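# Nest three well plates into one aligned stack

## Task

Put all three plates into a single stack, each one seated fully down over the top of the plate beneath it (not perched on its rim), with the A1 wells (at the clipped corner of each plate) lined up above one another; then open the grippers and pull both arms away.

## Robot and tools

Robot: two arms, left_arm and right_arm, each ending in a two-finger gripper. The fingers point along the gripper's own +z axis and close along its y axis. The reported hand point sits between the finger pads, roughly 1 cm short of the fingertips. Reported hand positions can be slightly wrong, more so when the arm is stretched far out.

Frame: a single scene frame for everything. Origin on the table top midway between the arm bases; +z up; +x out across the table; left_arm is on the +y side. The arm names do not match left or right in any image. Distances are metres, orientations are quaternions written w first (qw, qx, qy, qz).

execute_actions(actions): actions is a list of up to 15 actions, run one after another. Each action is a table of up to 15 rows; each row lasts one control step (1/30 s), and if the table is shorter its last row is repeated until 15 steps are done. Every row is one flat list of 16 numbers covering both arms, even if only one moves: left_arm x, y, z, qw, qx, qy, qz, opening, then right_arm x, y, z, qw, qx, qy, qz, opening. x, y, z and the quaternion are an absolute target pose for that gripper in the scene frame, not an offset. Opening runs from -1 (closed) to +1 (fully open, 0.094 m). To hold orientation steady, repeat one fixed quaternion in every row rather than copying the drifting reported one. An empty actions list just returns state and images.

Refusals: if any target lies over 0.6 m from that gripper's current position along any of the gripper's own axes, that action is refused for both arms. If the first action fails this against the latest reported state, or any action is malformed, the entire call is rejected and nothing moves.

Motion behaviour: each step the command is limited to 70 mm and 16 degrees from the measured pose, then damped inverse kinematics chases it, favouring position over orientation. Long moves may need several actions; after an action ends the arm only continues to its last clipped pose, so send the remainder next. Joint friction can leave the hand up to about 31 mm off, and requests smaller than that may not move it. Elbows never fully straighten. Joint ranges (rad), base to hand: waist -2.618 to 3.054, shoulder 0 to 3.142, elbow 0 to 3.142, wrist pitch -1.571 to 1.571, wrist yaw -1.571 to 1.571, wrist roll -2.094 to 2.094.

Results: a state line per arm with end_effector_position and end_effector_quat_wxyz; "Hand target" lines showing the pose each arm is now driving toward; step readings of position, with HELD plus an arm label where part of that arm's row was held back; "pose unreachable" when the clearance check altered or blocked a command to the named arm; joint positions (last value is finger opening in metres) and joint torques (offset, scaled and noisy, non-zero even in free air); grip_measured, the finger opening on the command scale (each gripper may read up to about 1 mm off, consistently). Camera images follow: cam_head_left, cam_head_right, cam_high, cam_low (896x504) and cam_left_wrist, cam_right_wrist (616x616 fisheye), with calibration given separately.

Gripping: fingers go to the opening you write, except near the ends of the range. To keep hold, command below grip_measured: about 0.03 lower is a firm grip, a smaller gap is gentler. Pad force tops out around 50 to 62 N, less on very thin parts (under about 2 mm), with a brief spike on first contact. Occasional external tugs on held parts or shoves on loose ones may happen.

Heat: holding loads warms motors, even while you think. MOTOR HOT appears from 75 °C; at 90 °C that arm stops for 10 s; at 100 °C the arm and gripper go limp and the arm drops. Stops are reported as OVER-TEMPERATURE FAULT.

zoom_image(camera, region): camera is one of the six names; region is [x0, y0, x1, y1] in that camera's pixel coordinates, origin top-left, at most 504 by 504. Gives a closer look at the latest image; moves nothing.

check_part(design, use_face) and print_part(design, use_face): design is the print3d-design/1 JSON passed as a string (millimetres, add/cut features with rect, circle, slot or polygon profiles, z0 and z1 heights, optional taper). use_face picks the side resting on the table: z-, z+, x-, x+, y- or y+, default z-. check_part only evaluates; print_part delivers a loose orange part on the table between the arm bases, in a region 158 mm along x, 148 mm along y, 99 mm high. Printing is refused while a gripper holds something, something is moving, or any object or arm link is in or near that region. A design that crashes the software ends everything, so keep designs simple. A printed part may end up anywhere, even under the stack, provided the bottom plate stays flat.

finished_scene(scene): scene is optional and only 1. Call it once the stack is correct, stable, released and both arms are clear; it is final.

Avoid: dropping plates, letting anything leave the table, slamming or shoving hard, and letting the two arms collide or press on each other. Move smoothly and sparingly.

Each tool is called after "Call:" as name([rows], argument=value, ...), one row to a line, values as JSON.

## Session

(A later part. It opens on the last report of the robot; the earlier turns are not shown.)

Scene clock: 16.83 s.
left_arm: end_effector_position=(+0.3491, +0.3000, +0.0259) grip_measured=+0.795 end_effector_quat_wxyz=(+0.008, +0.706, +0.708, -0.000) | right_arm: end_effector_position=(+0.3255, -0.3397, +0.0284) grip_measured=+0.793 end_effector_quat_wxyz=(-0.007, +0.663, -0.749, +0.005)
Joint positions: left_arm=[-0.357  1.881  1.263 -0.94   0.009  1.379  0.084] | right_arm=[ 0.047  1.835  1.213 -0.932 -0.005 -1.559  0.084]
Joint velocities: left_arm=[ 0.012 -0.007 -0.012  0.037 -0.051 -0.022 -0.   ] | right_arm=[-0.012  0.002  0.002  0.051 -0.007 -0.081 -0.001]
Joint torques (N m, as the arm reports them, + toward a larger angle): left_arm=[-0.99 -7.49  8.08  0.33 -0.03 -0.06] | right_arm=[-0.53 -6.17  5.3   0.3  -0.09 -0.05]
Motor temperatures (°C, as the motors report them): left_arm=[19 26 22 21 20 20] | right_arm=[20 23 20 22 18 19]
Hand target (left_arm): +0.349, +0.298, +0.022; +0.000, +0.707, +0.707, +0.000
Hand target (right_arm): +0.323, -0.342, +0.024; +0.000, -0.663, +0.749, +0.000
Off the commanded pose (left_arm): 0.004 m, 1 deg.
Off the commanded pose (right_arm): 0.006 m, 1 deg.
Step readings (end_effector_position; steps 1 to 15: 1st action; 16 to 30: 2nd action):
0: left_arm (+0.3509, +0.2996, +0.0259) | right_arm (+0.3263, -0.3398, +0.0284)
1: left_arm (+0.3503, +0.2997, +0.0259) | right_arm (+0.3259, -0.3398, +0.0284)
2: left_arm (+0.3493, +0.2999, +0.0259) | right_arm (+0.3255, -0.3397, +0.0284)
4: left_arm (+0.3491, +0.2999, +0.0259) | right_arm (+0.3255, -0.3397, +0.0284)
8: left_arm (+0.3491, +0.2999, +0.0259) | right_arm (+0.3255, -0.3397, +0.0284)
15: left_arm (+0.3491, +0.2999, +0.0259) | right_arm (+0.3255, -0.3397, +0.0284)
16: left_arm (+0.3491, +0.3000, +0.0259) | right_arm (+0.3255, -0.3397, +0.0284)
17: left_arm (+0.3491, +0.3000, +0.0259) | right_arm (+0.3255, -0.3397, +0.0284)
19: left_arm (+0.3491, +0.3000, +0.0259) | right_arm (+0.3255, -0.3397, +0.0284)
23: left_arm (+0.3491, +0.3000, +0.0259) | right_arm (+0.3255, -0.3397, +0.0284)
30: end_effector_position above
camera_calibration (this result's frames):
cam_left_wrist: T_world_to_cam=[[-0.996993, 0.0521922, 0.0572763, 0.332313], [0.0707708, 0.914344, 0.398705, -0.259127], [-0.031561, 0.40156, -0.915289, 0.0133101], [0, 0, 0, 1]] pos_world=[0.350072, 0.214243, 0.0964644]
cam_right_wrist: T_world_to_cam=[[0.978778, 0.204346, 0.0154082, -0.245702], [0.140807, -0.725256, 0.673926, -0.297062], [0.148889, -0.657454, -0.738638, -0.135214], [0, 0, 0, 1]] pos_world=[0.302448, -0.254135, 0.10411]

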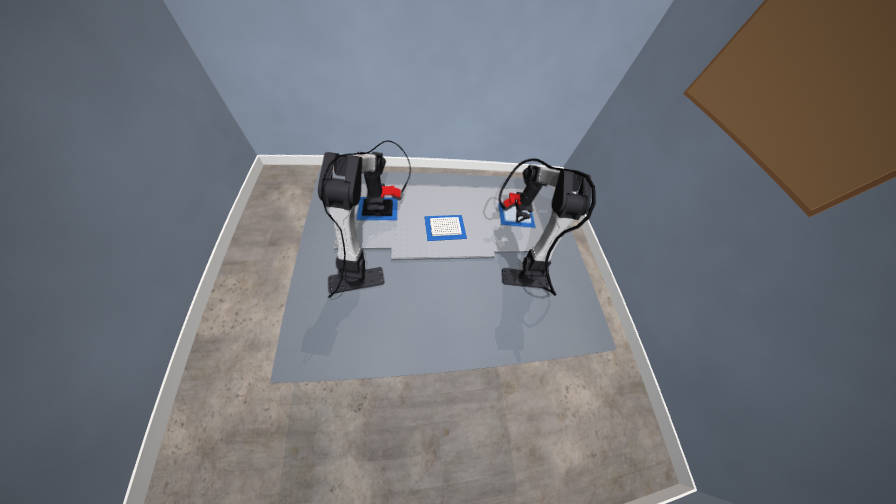

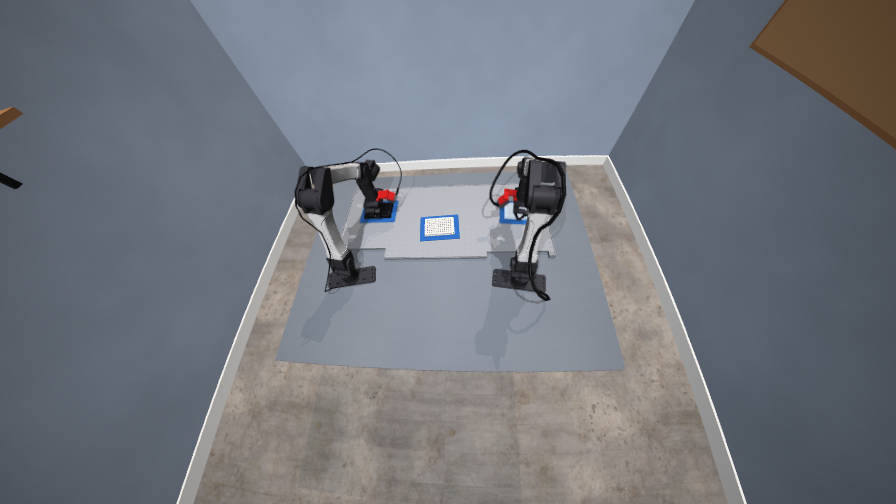

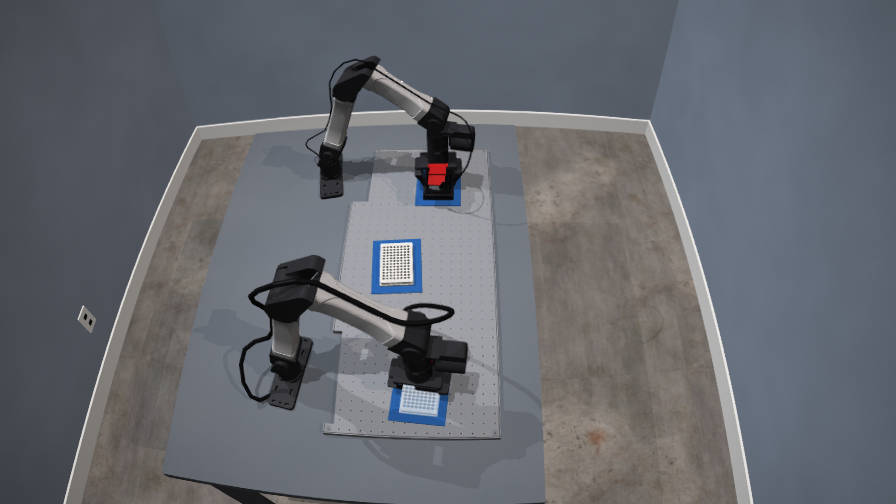

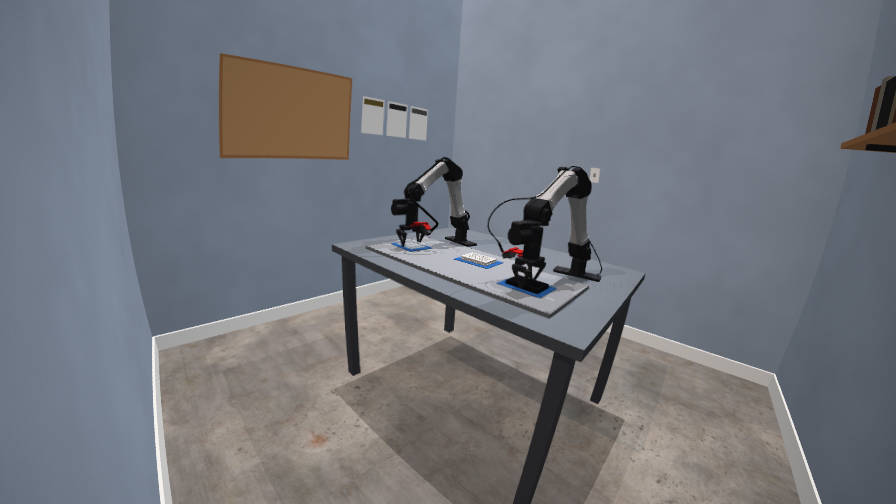

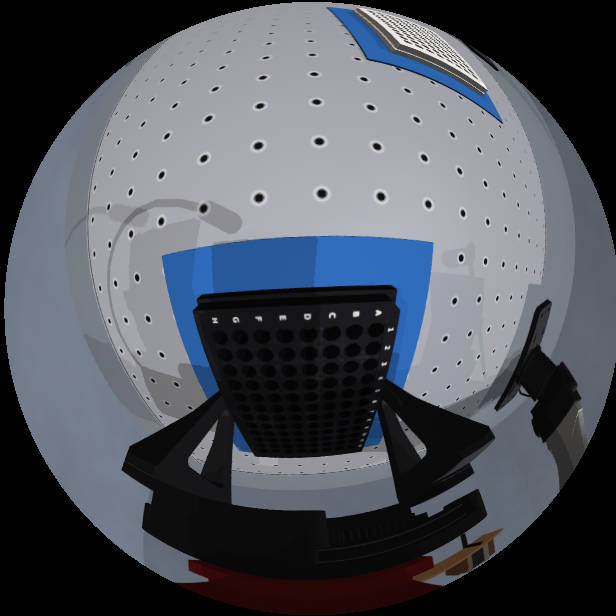

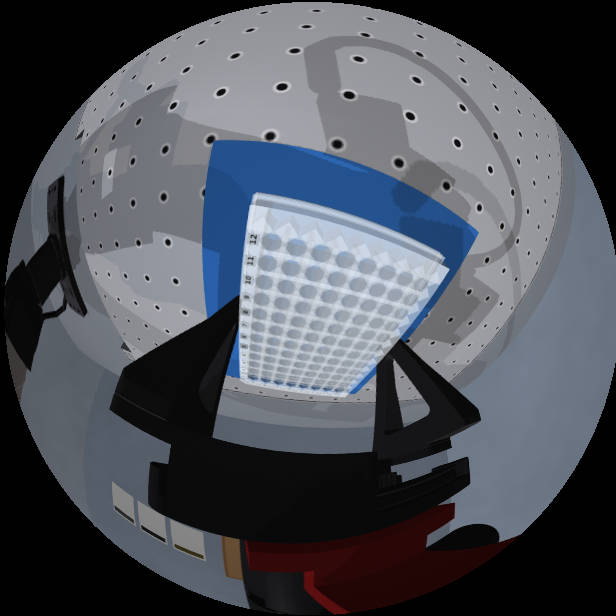

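Call:
execute_actions([
  [[0.349,0.298,0.024,0,0.707,0.707,0,0.76,0.323,-0.342,0.026,0,-0.663,0.749,0,0.76]],
  [[0.349,0.298,0.05,0,0.707,0.707,0,0.76,0.323,-0.342,0.05,0,-0.663,0.749,0,0.76]],
  [[0.34,0.28,0.085,0,0.707,0.707,0,0.76,0.323,-0.342,0.09,0,-0.663,0.749,0,0.76]],
  [[0.315,0.22,0.085,0,0.7,0.714,0,0.76,0.31,-0.32,0.1,0,-0.69,0.724,0,0.76]],
  [[0.29,0.16,0.085,0,0.69,0.724,0,0.76,0.3,-0.31,0.1,0,-0.731,0.682,0,0.76]],
  [[0.27,0.10,0.085,0,0.682,0.731,0,0.76,0.3,-0.31,0.1,0,-0.731,0.682,0,0.76]],
  [[0.25,0.04,0.075,0,0.682,0.731,0,0.76,0.3,-0.31,0.1,0,-0.731,0.682,0,0.76]],
  [[0.25,0.04,0.075,0,0.682,0.731,0,0.76,0.3,-0.31,0.1,0,-0.731,0.682,0,0.76]],
])

Scene clock: 21.73 s.
left_arm: end_effector_position=(+0.2477, +0.0372, +0.0771) grip_measured=+0.782 end_effector_quat_wxyz=(+0.009, +0.688, +0.726, -0.002) | right_arm: end_effector_position=(+0.3074, -0.3123, +0.0978) grip_measured=+0.778 end_effector_quat_wxyz=(-0.002, +0.726, -0.688, +0.002)
Joint positions: left_arm=[-1.125  2.064  1.733 -1.221  0.001  0.561  0.084] | right_arm=[ 0.133  1.706  1.341 -1.201  0.001 -1.649  0.084]
Joint velocities: left_arm=[-0.002 -0.012 -0.012  0.007  0.066  0.037 -0.001] | right_arm=[-0.007  0.002  0.007 -0.007 -0.037  0.007  0.001]
Joint torques (N m, as the arm reports them, + toward a larger angle): left_arm=[ 0.56 -9.83  9.19  0.26  0.04 -0.07] | right_arm=[ 0.42 -8.02  4.5   0.13 -0.16 -0.13]
Motor temperatures (°C, as the motors report them): left_arm=[19 27 23 21 20 20] | right_arm=[20 24 20 22 18 19]
Hand target (left_arm): +0.250, +0.040, +0.075; +0.000, +0.682, +0.731, -0.000
Hand target (right_arm): +0.300, -0.310, +0.100; +0.000, +0.731, -0.682, -0.000
Off the commanded pose (left_arm): 0.004 m, 1 deg.
Off the commanded pose (right_arm): 0.008 m, 1 deg.
Step readings (end_effector_position; steps 1 to 15: 1st action; 16 to 30: 2nd action; 31 to 45: 3rd action; 46 to 60: 4th action; 61 to 75: 5th action; 76 to 90: 6th action; 91 to 105: 7th action; 106 to 120: 8th action):
0: left_arm (+0.3491, +0.3000, +0.0259) | right_arm (+0.3255, -0.3397, +0.0284)
1: left_arm (+0.3491, +0.3000, +0.0259) | right_arm (+0.3255, -0.3397, +0.0284)
2: left_arm (+0.3491, +0.3000, +0.0259) | right_arm (+0.3255, -0.3397, +0.0284)
4: left_arm (+0.3491, +0.3000, +0.0259) | right_arm (+0.3255, -0.3397, +0.0284)
8: left_arm (+0.3491, +0.3000, +0.0259) | right_arm (+0.3255, -0.3397, +0.0284)
15: left_arm (+0.3491, +0.3000, +0.0259) | right_arm (+0.3255, -0.3397, +0.0284)
16: left_arm (+0.3487, +0.3001, +0.0280) | right_arm (+0.3252, -0.3397, +0.0299)
17: left_arm (+0.3485, +0.3001, +0.0311) | right_arm (+0.3242, -0.3396, +0.0315)
19: left_arm (+0.3529, +0.2993, +0.0387) | right_arm (+0.3238, -0.3395, +0.0348)
23: left_arm (+0.3549, +0.2989, +0.0436) | right_arm (+0.3209, -0.3392, +0.0362)
30: left_arm (+0.3503, +0.2998, +0.0435) | right_arm (+0.3171, -0.3388, +0.0363)
31: left_arm (+0.3490, +0.2988, +0.0461) | right_arm (+0.3165, -0.3388, +0.0399)
32: left_arm (+0.3472, +0.2958, +0.0505) | right_arm (+0.3164, -0.3388, +0.0459)
34: left_arm (+0.3473, +0.2863, +0.0632) | right_arm (+0.3231, -0.3395, +0.0626)
38: left_arm (+0.3489, +0.2784, +0.0804) | right_arm (+0.3304, -0.3403, +0.0821)
45: left_arm (+0.3433, +0.2799, +0.0811) | right_arm (+0.3227, -0.3395, +0.0824)
46: left_arm (+0.3416, +0.2758, +0.0811) | right_arm (+0.3224, -0.3383, +0.0836)
47: left_arm (+0.3378, +0.2659, +0.0810) | right_arm (+0.3215, -0.3353, +0.0855)
49: left_arm (+0.3273, +0.2370, +0.0812) | right_arm (+0.3206, -0.3268, +0.0913)
53: left_arm (+0.3166, +0.2143, +0.0812) | right_arm (+0.3180, -0.3213, +0.0969)
60: left_arm (+0.3168, +0.2153, +0.0812) | right_arm (+0.3166, -0.3212, +0.0969)
61: left_arm (+0.3149, +0.2117, +0.0812) | right_arm (+0.3160, -0.3206, +0.0967)
62: left_arm (+0.3104, +0.2027, +0.0814) | right_arm (+0.3135, -0.3189, +0.0962)
64: left_arm (+0.2971, +0.1772, +0.0832) | right_arm (+0.3087, -0.3147, +0.0963)
68: left_arm (+0.2886, +0.1550, +0.0889) | right_arm (+0.3074, -0.3123, +0.0977)
75: left_arm (+0.2888, +0.1564, +0.0896) | right_arm (+0.3074, -0.3123, +0.0978)
76: left_arm (+0.2870, +0.1531, +0.0903) | right_arm (+0.3074, -0.3123, +0.0978)
77: left_arm (+0.2849, +0.1431, +0.0914) | right_arm (+0.3074, -0.3123, +0.0978)
79: left_arm (+0.2768, +0.1159, +0.0918) | right_arm (+0.3074, -0.3123, +0.0978)
83: left_arm (+0.2682, +0.0947, +0.0882) | right_arm (+0.3074, -0.3123, +0.0978)
90: left_arm (+0.2684, +0.0965, +0.0883) | right_arm (+0.3074, -0.3123, +0.0978)
91: left_arm (+0.2668, +0.0933, +0.0887) | right_arm (+0.3074, -0.3123, +0.0978)
92: left_arm (+0.2658, +0.0834, +0.0892) | right_arm (+0.3074, -0.3123, +0.0978)
94: left_arm (+0.2581, +0.0570, +0.0867) | right_arm (+0.3074, -0.3123, +0.0978)
98: left_arm (+0.2463, +0.0360, +0.0770) | right_arm (+0.3074, -0.3123, +0.0978)
105: left_arm (+0.2481, +0.0367, +0.0770) | right_arm (+0.3074, -0.3123, +0.0978)
106: left_arm (+0.2481, +0.0367, +0.0771) | right_arm (+0.3074, -0.3123, +0.0978)
107: left_arm (+0.2480, +0.0368, +0.0771) | right_arm (+0.3074, -0.3123, +0.0978)
109: left_arm (+0.2479, +0.0369, +0.0771) | right_arm (+0.3074, -0.3123, +0.0978)
113: left_arm (+0.2477, +0.0371, +0.0771) | right_arm (+0.3074, -0.3123, +0.0978)
120: end_effector_position above
camera_calibration (this result's frames):
cam_left_wrist: T_world_to_cam=[[-0.99822, 0.00297195, 0.0595634, 0.243889], [0.026266, 0.918582, 0.394357, -0.0209342], [-0.0535419, 0.39522, -0.917025, 0.168353], [0, 0, 0, 1]] pos_world=[0.253019, -0.0480314, 0.148112]
cam_right_wrist: T_world_to_cam=[[0.928195, 0.372084, 0.00266055, -0.165463], [0.272714, -0.685138, 0.675436, -0.349556], [0.253142, -0.626211, -0.737414, -0.0855997], [0, 0, 0, 1]] pos_world=[0.27058, -0.231531, 0.173421]

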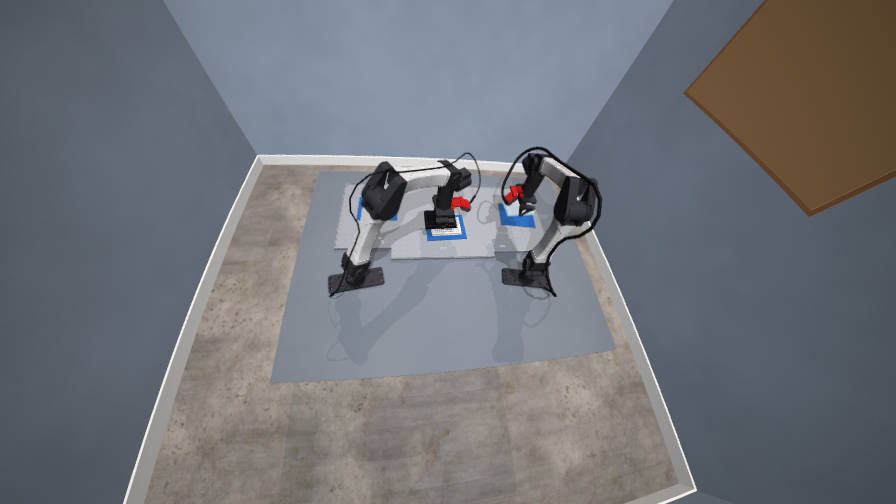

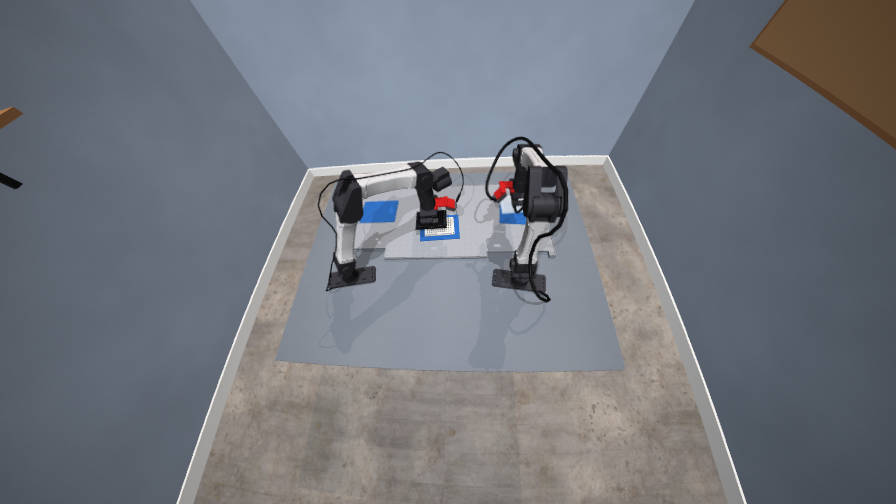

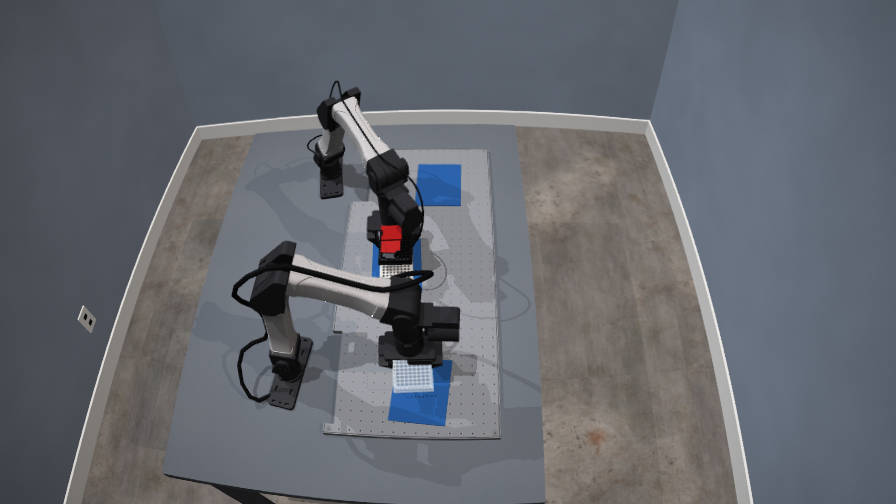

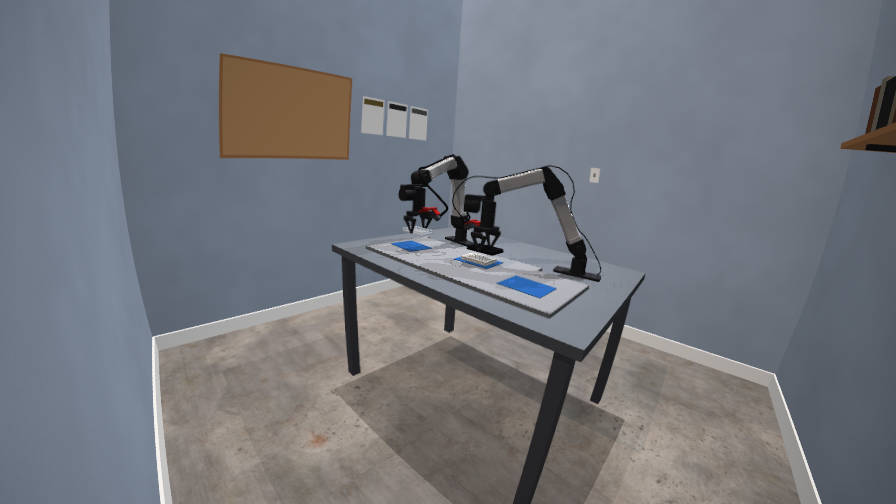

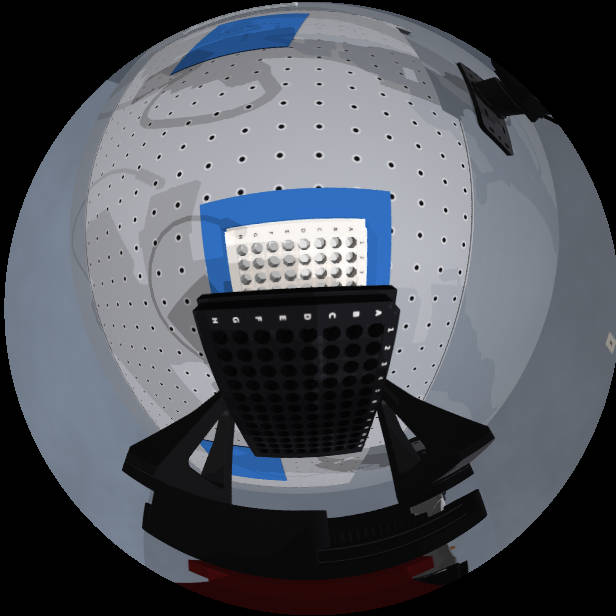

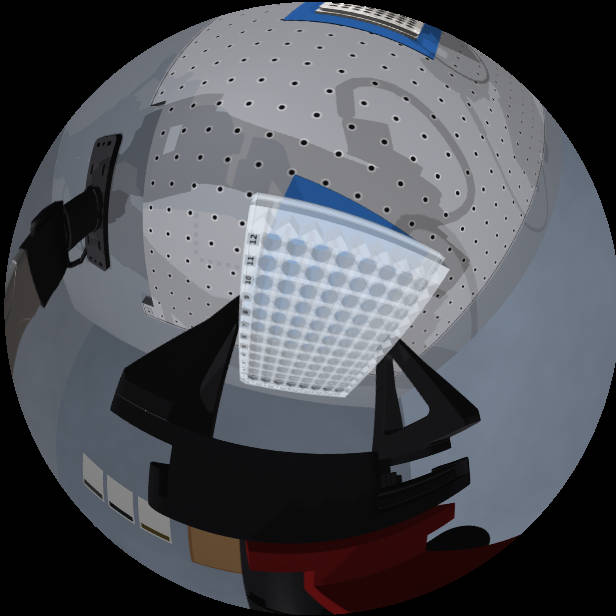

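Call:
execute_actions([
  [[0.251,0.025,0.06,0,0.669,0.743,0,0.75,0.3,-0.33,0.1,0,-0.743,0.669,0,0.75]],
  [[0.252,0.015,0.048,0,0.669,0.743,0,0.75,0.3,-0.33,0.1,0,-0.743,0.669,0,0.75]],
  [[0.252,0.015,0.048,0,0.669,0.743,0,0.75,0.3,-0.33,0.1,0,-0.743,0.669,0,0.75]],
])

Call:
zoom_image(camera="cam_left_wrist", region=[170, 200, 430, 400])

Scene clock: 24.00 s.
left_arm: end_effector_position=(+0.2506, +0.0229, +0.0513) grip_measured=+0.782 end_effector_quat_wxyz=(-0.006, +0.669, +0.743, +0.001) | right_arm: end_effector_position=(+0.3065, -0.3293, +0.0978) grip_measured=+0.773 end_effector_quat_wxyz=(-0.002, +0.741, -0.671, +0.002)
Joint positions: left_arm=[-1.139  2.163  1.783 -1.203  0.001  0.494  0.084] | right_arm=[ 0.077  1.706  1.341 -1.201 -0.    -1.75   0.083]
Joint velocities: left_arm=[-0.007 -0.002 -0.017  0.022  0.022 -0.037 -0.   ] | right_arm=[-0.012  0.002 -0.002 -0.066 -0.007 -0.051 -0.   ]
Joint torques (N m, as the arm reports them, + toward a larger angle): left_arm=[-0.98 -9.91  9.69  0.53  0.03 -0.06] | right_arm=[-0.4  -7.71  4.69  0.11 -0.13 -0.12]
Motor temperatures (°C, as the motors report them): left_arm=[19 28 23 21 20 20] | right_arm=[20 25 20 22 18 19]
Hand target (left_arm): +0.252, +0.015, +0.048; +0.000, +0.669, +0.743, +0.000
Hand target (right_arm): +0.300, -0.330, +0.100; +0.000, +0.743, -0.669, -0.000
Off the commanded pose (left_arm): 0.009 m, 1 deg.
Off the commanded pose (right_arm): 0.007 m, 0 deg.
Step readings (end_effector_position; steps 1 to 15: 1st action; 16 to 30: 2nd action; 31 to 45: 3rd action):
0: left_arm (+0.2477, +0.0372, +0.0771) | right_arm (+0.3074, -0.3123, +0.0978)
1: left_arm (+0.2480, +0.0367, +0.0765) | right_arm (+0.3074, -0.3135, +0.0978)
2: left_arm (+0.2495, +0.0347, +0.0756) | right_arm (+0.3073, -0.3168, +0.0978)
4: left_arm (+0.2515, +0.0319, +0.0712) | right_arm (+0.3069, -0.3248, +0.0978)
8: left_arm (+0.2512, +0.0322, +0.0625) | right_arm (+0.3065, -0.3293, +0.0978)
15: left_arm (+0.2512, +0.0323, +0.0616) | right_arm (+0.3065, -0.3293, +0.0978)
16: left_arm (+0.2513, +0.0313, +0.0615) | right_arm (+0.3065, -0.3293, +0.0978)
17: left_arm (+0.2521, +0.0290, +0.0609) | right_arm (+0.3065, -0.3293, +0.0978)
19: left_arm (+0.2523, +0.0246, +0.0579) | right_arm (+0.3065, -0.3293, +0.0978)
23: left_arm (+0.2507, +0.0228, +0.0520) | right_arm (+0.3065, -0.3293, +0.0978)
30: left_arm (+0.2506, +0.0229, +0.0513) | right_arm (+0.3065, -0.3293, +0.0978)
31: left_arm (+0.2506, +0.0229, +0.0513) | right_arm (+0.3065, -0.3293, +0.0978)
32: left_arm (+0.2506, +0.0229, +0.0513) | right_arm (+0.3065, -0.3293, +0.0978)
34: left_arm (+0.2506, +0.0229, +0.0513) | right_arm (+0.3065, -0.3293, +0.0978)
38: left_arm (+0.2506, +0.0229, +0.0513) | right_arm (+0.3065, -0.3293, +0.0978)
45: end_effector_position above
camera_calibration (this result's frames):
cam_left_wrist: T_world_to_cam=[[-0.995773, -0.0508566, 0.0764882, 0.248167], [-0.0143693, 0.908729, 0.41714, 0.0116064], [-0.0907214, 0.414277, -0.905618, 0.15875], [0, 0, 0, 1]] pos_world=[0.261686, -0.0636926, 0.119943]
cam_right_wrist: T_world_to_cam=[[0.910511, 0.413476, 0.00274977, -0.139235], [0.303277, -0.672334, 0.675271, -0.366141], [0.281057, -0.614007, -0.737565, -0.100584], [0, 0, 0, 1]] pos_world=[0.266087, -0.250358, 0.17344]

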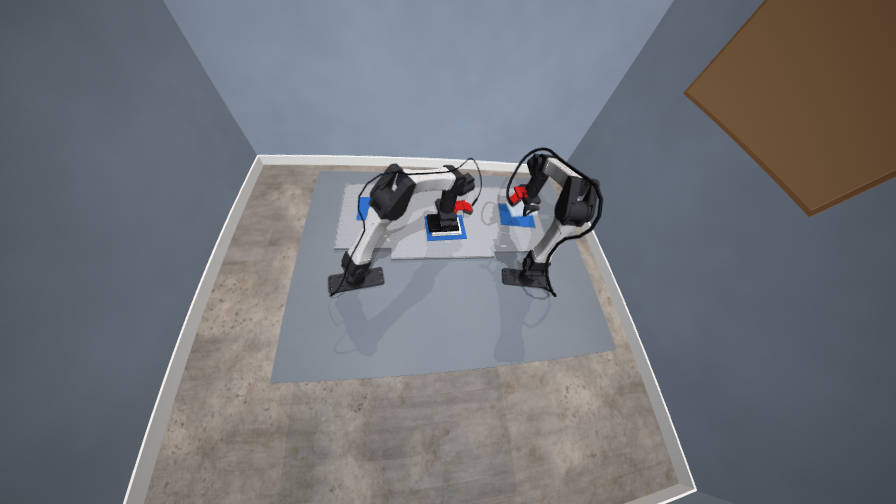

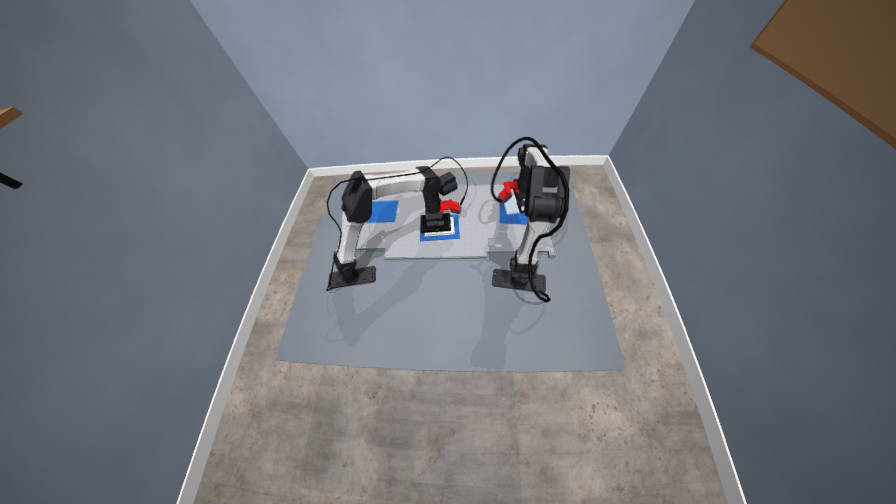

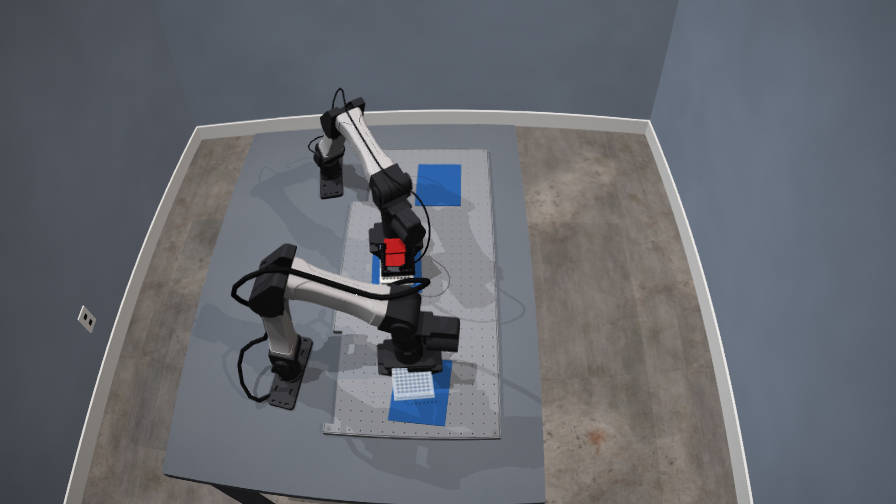

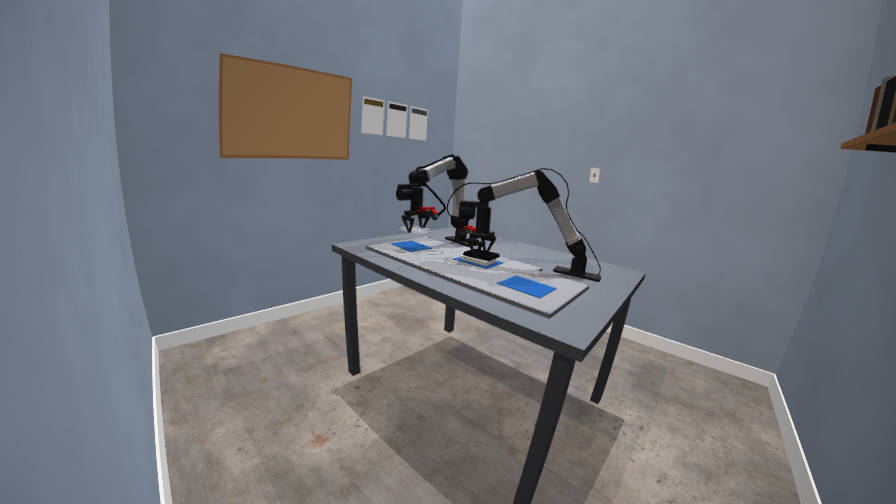

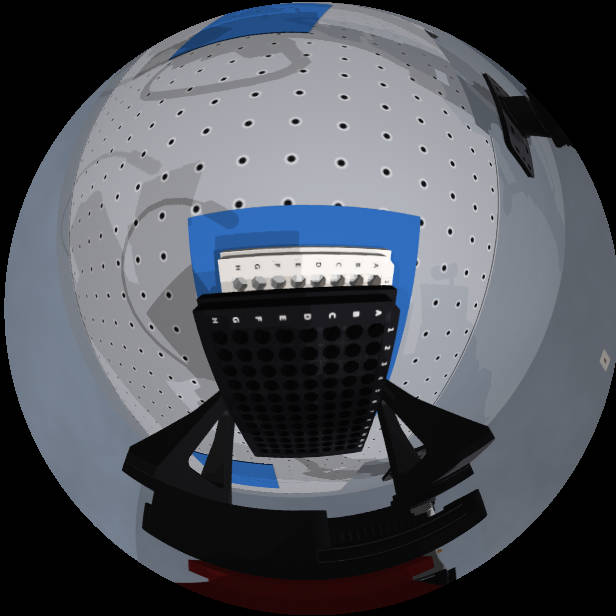

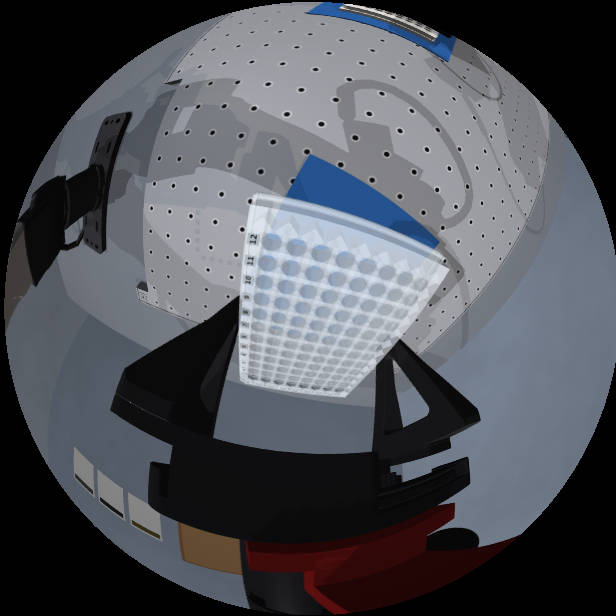

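Region (170, 200, 430, 400) of cam_left_wrist's 616x616 image, scaled by 1.938, with more detail than that image has; it fills the top 388 rows of this view, and the rest is white.

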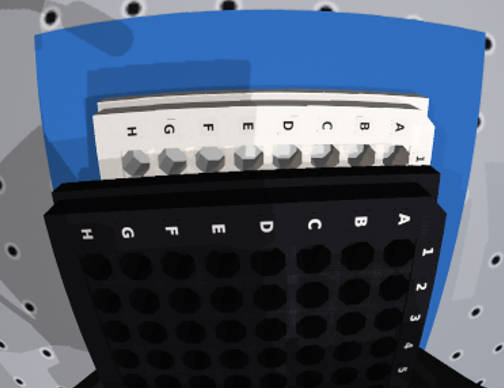

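Call:
execute_actions([
  [[0.250,0.008,0.048,0,0.685,0.728,0,0.75,0.3,-0.33,0.1,0,-0.731,0.682,0,0.75]],
  [[0.250,0.003,0.047,0,0.685,0.728,0,0.75,0.3,-0.33,0.1,0,-0.731,0.682,0,0.75]],
  [[0.250,0.003,0.047,0,0.685,0.728,0,0.75,0.3,-0.33,0.1,0,-0.731,0.682,0,0.75]],
])

Call:
zoom_image(camera="cam_left_wrist", region=[170, 200, 430, 400])

Scene clock: 26.03 s.
left_arm: end_effector_position=(+0.2520, +0.0076, +0.0522) grip_measured=+0.782 end_effector_quat_wxyz=(+0.004, +0.681, +0.733, -0.002) | right_arm: end_effector_position=(+0.3065, -0.3293, +0.0978) grip_measured=+0.773 end_effector_quat_wxyz=(-0.002, +0.736, -0.677, +0.002)
Joint positions: left_arm=[-1.157  2.199  1.843 -1.207  0.001  0.508  0.084] | right_arm=[ 0.077  1.706  1.341 -1.201 -0.    -1.734  0.083]
Joint velocities: left_arm=[-0.002 -0.017 -0.002 -0.022 -0.051  0.007  0.   ] | right_arm=[-0.012 -0.017 -0.002 -0.081 -0.037  0.037 -0.   ]
Joint torques (N m, as the arm reports them, + toward a larger angle): left_arm=[-1.02 -9.78  9.52  0.4   0.07  0.06] | right_arm=[-0.37 -7.67  4.69  0.11 -0.13  0.09]
Motor temperatures (°C, as the motors report them): left_arm=[19 28 23 21 20 20] | right_arm=[20 25 21 22 18 19]
Hand target (left_arm): +0.250, +0.003, +0.047; +0.000, +0.685, +0.728, -0.000
Hand target (right_arm): +0.300, -0.330, +0.100; +0.000, +0.731, -0.682, -0.000
Off the commanded pose (left_arm): 0.007 m, 1 deg.
Off the commanded pose (right_arm): 0.007 m, 1 deg.
Step readings (end_effector_position; steps 1 to 15: 1st action; 16 to 30: 2nd action; 31 to 45: 3rd action):
0: left_arm (+0.2506, +0.0229, +0.0513) | right_arm (+0.3065, -0.3293, +0.0978)
1: left_arm (+0.2509, +0.0220, +0.0518) | right_arm (+0.3065, -0.3293, +0.0978)
2: left_arm (+0.2516, +0.0197, +0.0523) | right_arm (+0.3065, -0.3293, +0.0978)
4: left_arm (+0.2520, +0.0155, +0.0535) | right_arm (+0.3065, -0.3293, +0.0978)
8: left_arm (+0.2508, +0.0129, +0.0546) | right_arm (+0.3065, -0.3293, +0.0978)
15: left_arm (+0.2508, +0.0129, +0.0546) | right_arm (+0.3065, -0.3293, +0.0978)
16: left_arm (+0.2510, +0.0123, +0.0547) | right_arm (+0.3065, -0.3293, +0.0978)
17: left_arm (+0.2519, +0.0107, +0.0547) | right_arm (+0.3065, -0.3293, +0.0978)
19: left_arm (+0.2526, +0.0084, +0.0542) | right_arm (+0.3065, -0.3293, +0.0978)
23: left_arm (+0.2520, +0.0075, +0.0525) | right_arm (+0.3065, -0.3293, +0.0978)
30: left_arm (+0.2520, +0.0076, +0.0522) | right_arm (+0.3065, -0.3293, +0.0978)
31: left_arm (+0.2520, +0.0076, +0.0522) | right_arm (+0.3065, -0.3293, +0.0978)
32: left_arm (+0.2520, +0.0076, +0.0522) | right_arm (+0.3065, -0.3293, +0.0978)
34: left_arm (+0.2520, +0.0076, +0.0522) | right_arm (+0.3065, -0.3293, +0.0978)
38: left_arm (+0.2520, +0.0076, +0.0522) | right_arm (+0.3065, -0.3293, +0.0978)
45: end_effector_position above
camera_calibration (this result's frames):
cam_left_wrist: T_world_to_cam=[[-0.997678, -0.0180757, 0.0656636, 0.249468], [0.00983073, 0.915819, 0.40147, 0.0197845], [-0.0673928, 0.401184, -0.913515, 0.160728], [0, 0, 0, 1]] pos_world=[0.259526, -0.0780913, 0.122504]
cam_right_wrist: T_world_to_cam=[[0.917322, 0.398136, 0.00278827, -0.146378], [0.291947, -0.677388, 0.675213, -0.364327], [0.270715, -0.618574, -0.737617, -0.0989128], [0, 0, 0, 1]] pos_world=[0.267418, -0.249697, 0.173447]

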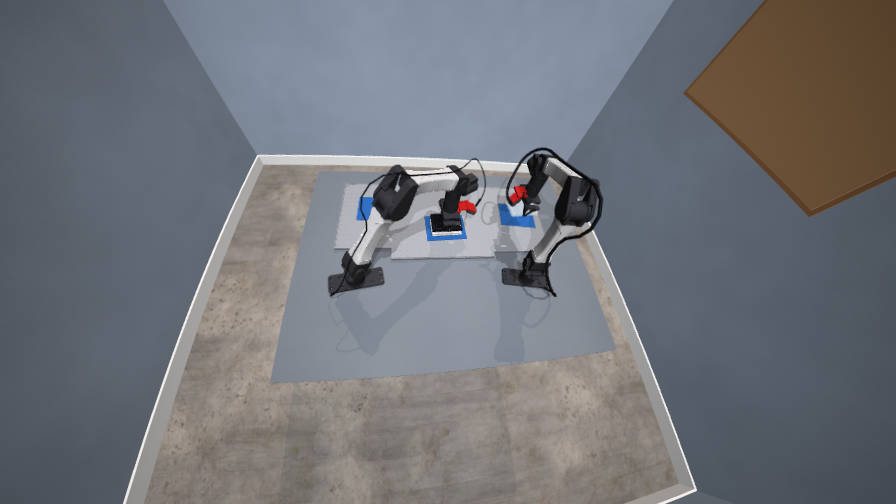

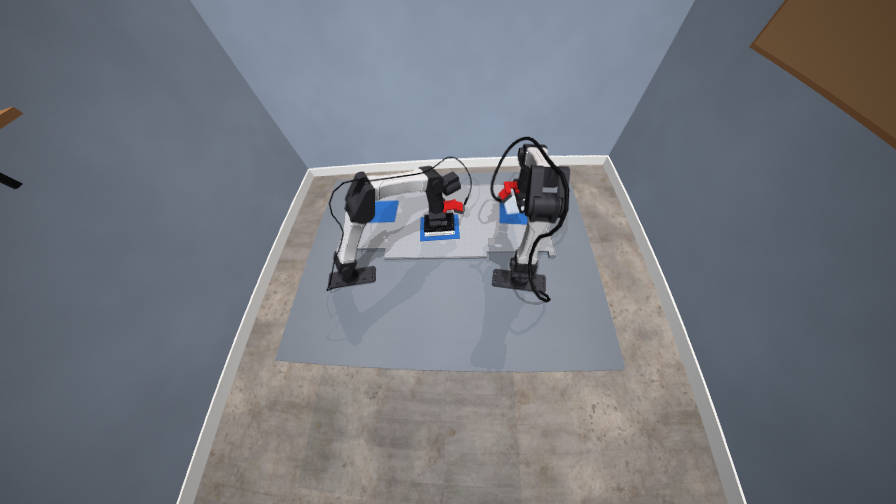

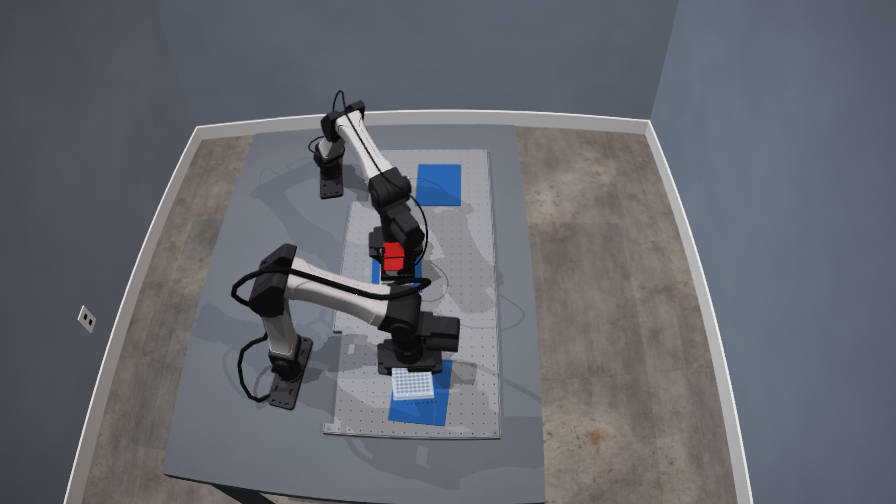

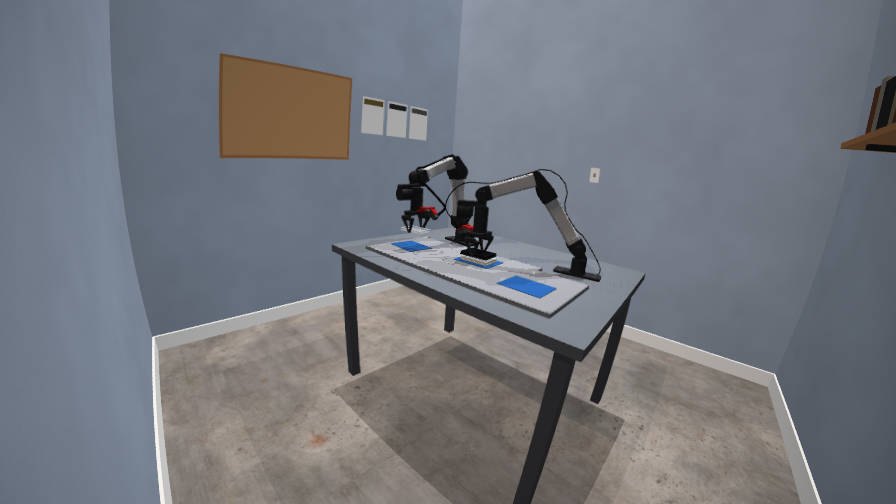

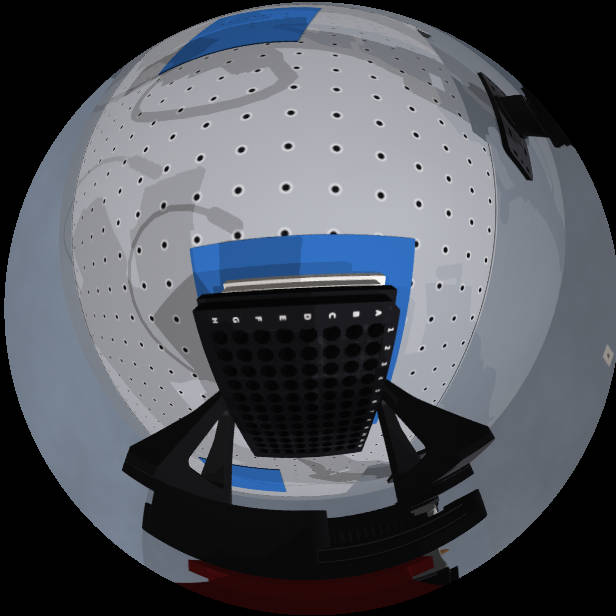

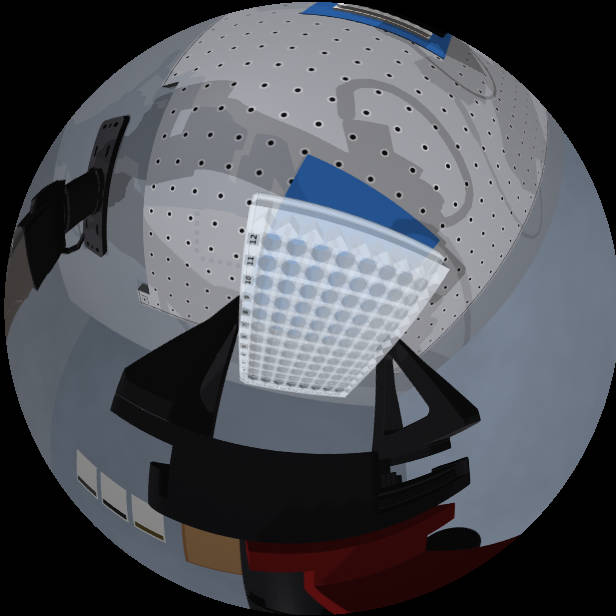

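Region (170, 200, 430, 400) of cam_left_wrist's 616x616 image, scaled by 1.938, with more detail than that image has; it fills the top 388 rows of this view, and the rest is white.

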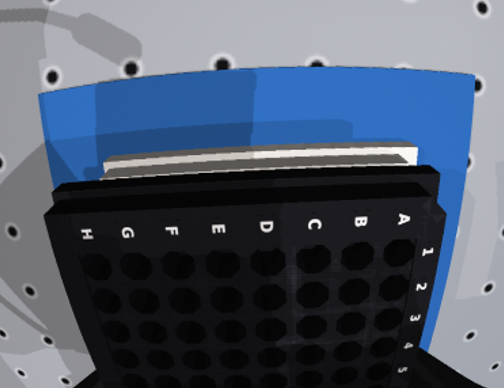

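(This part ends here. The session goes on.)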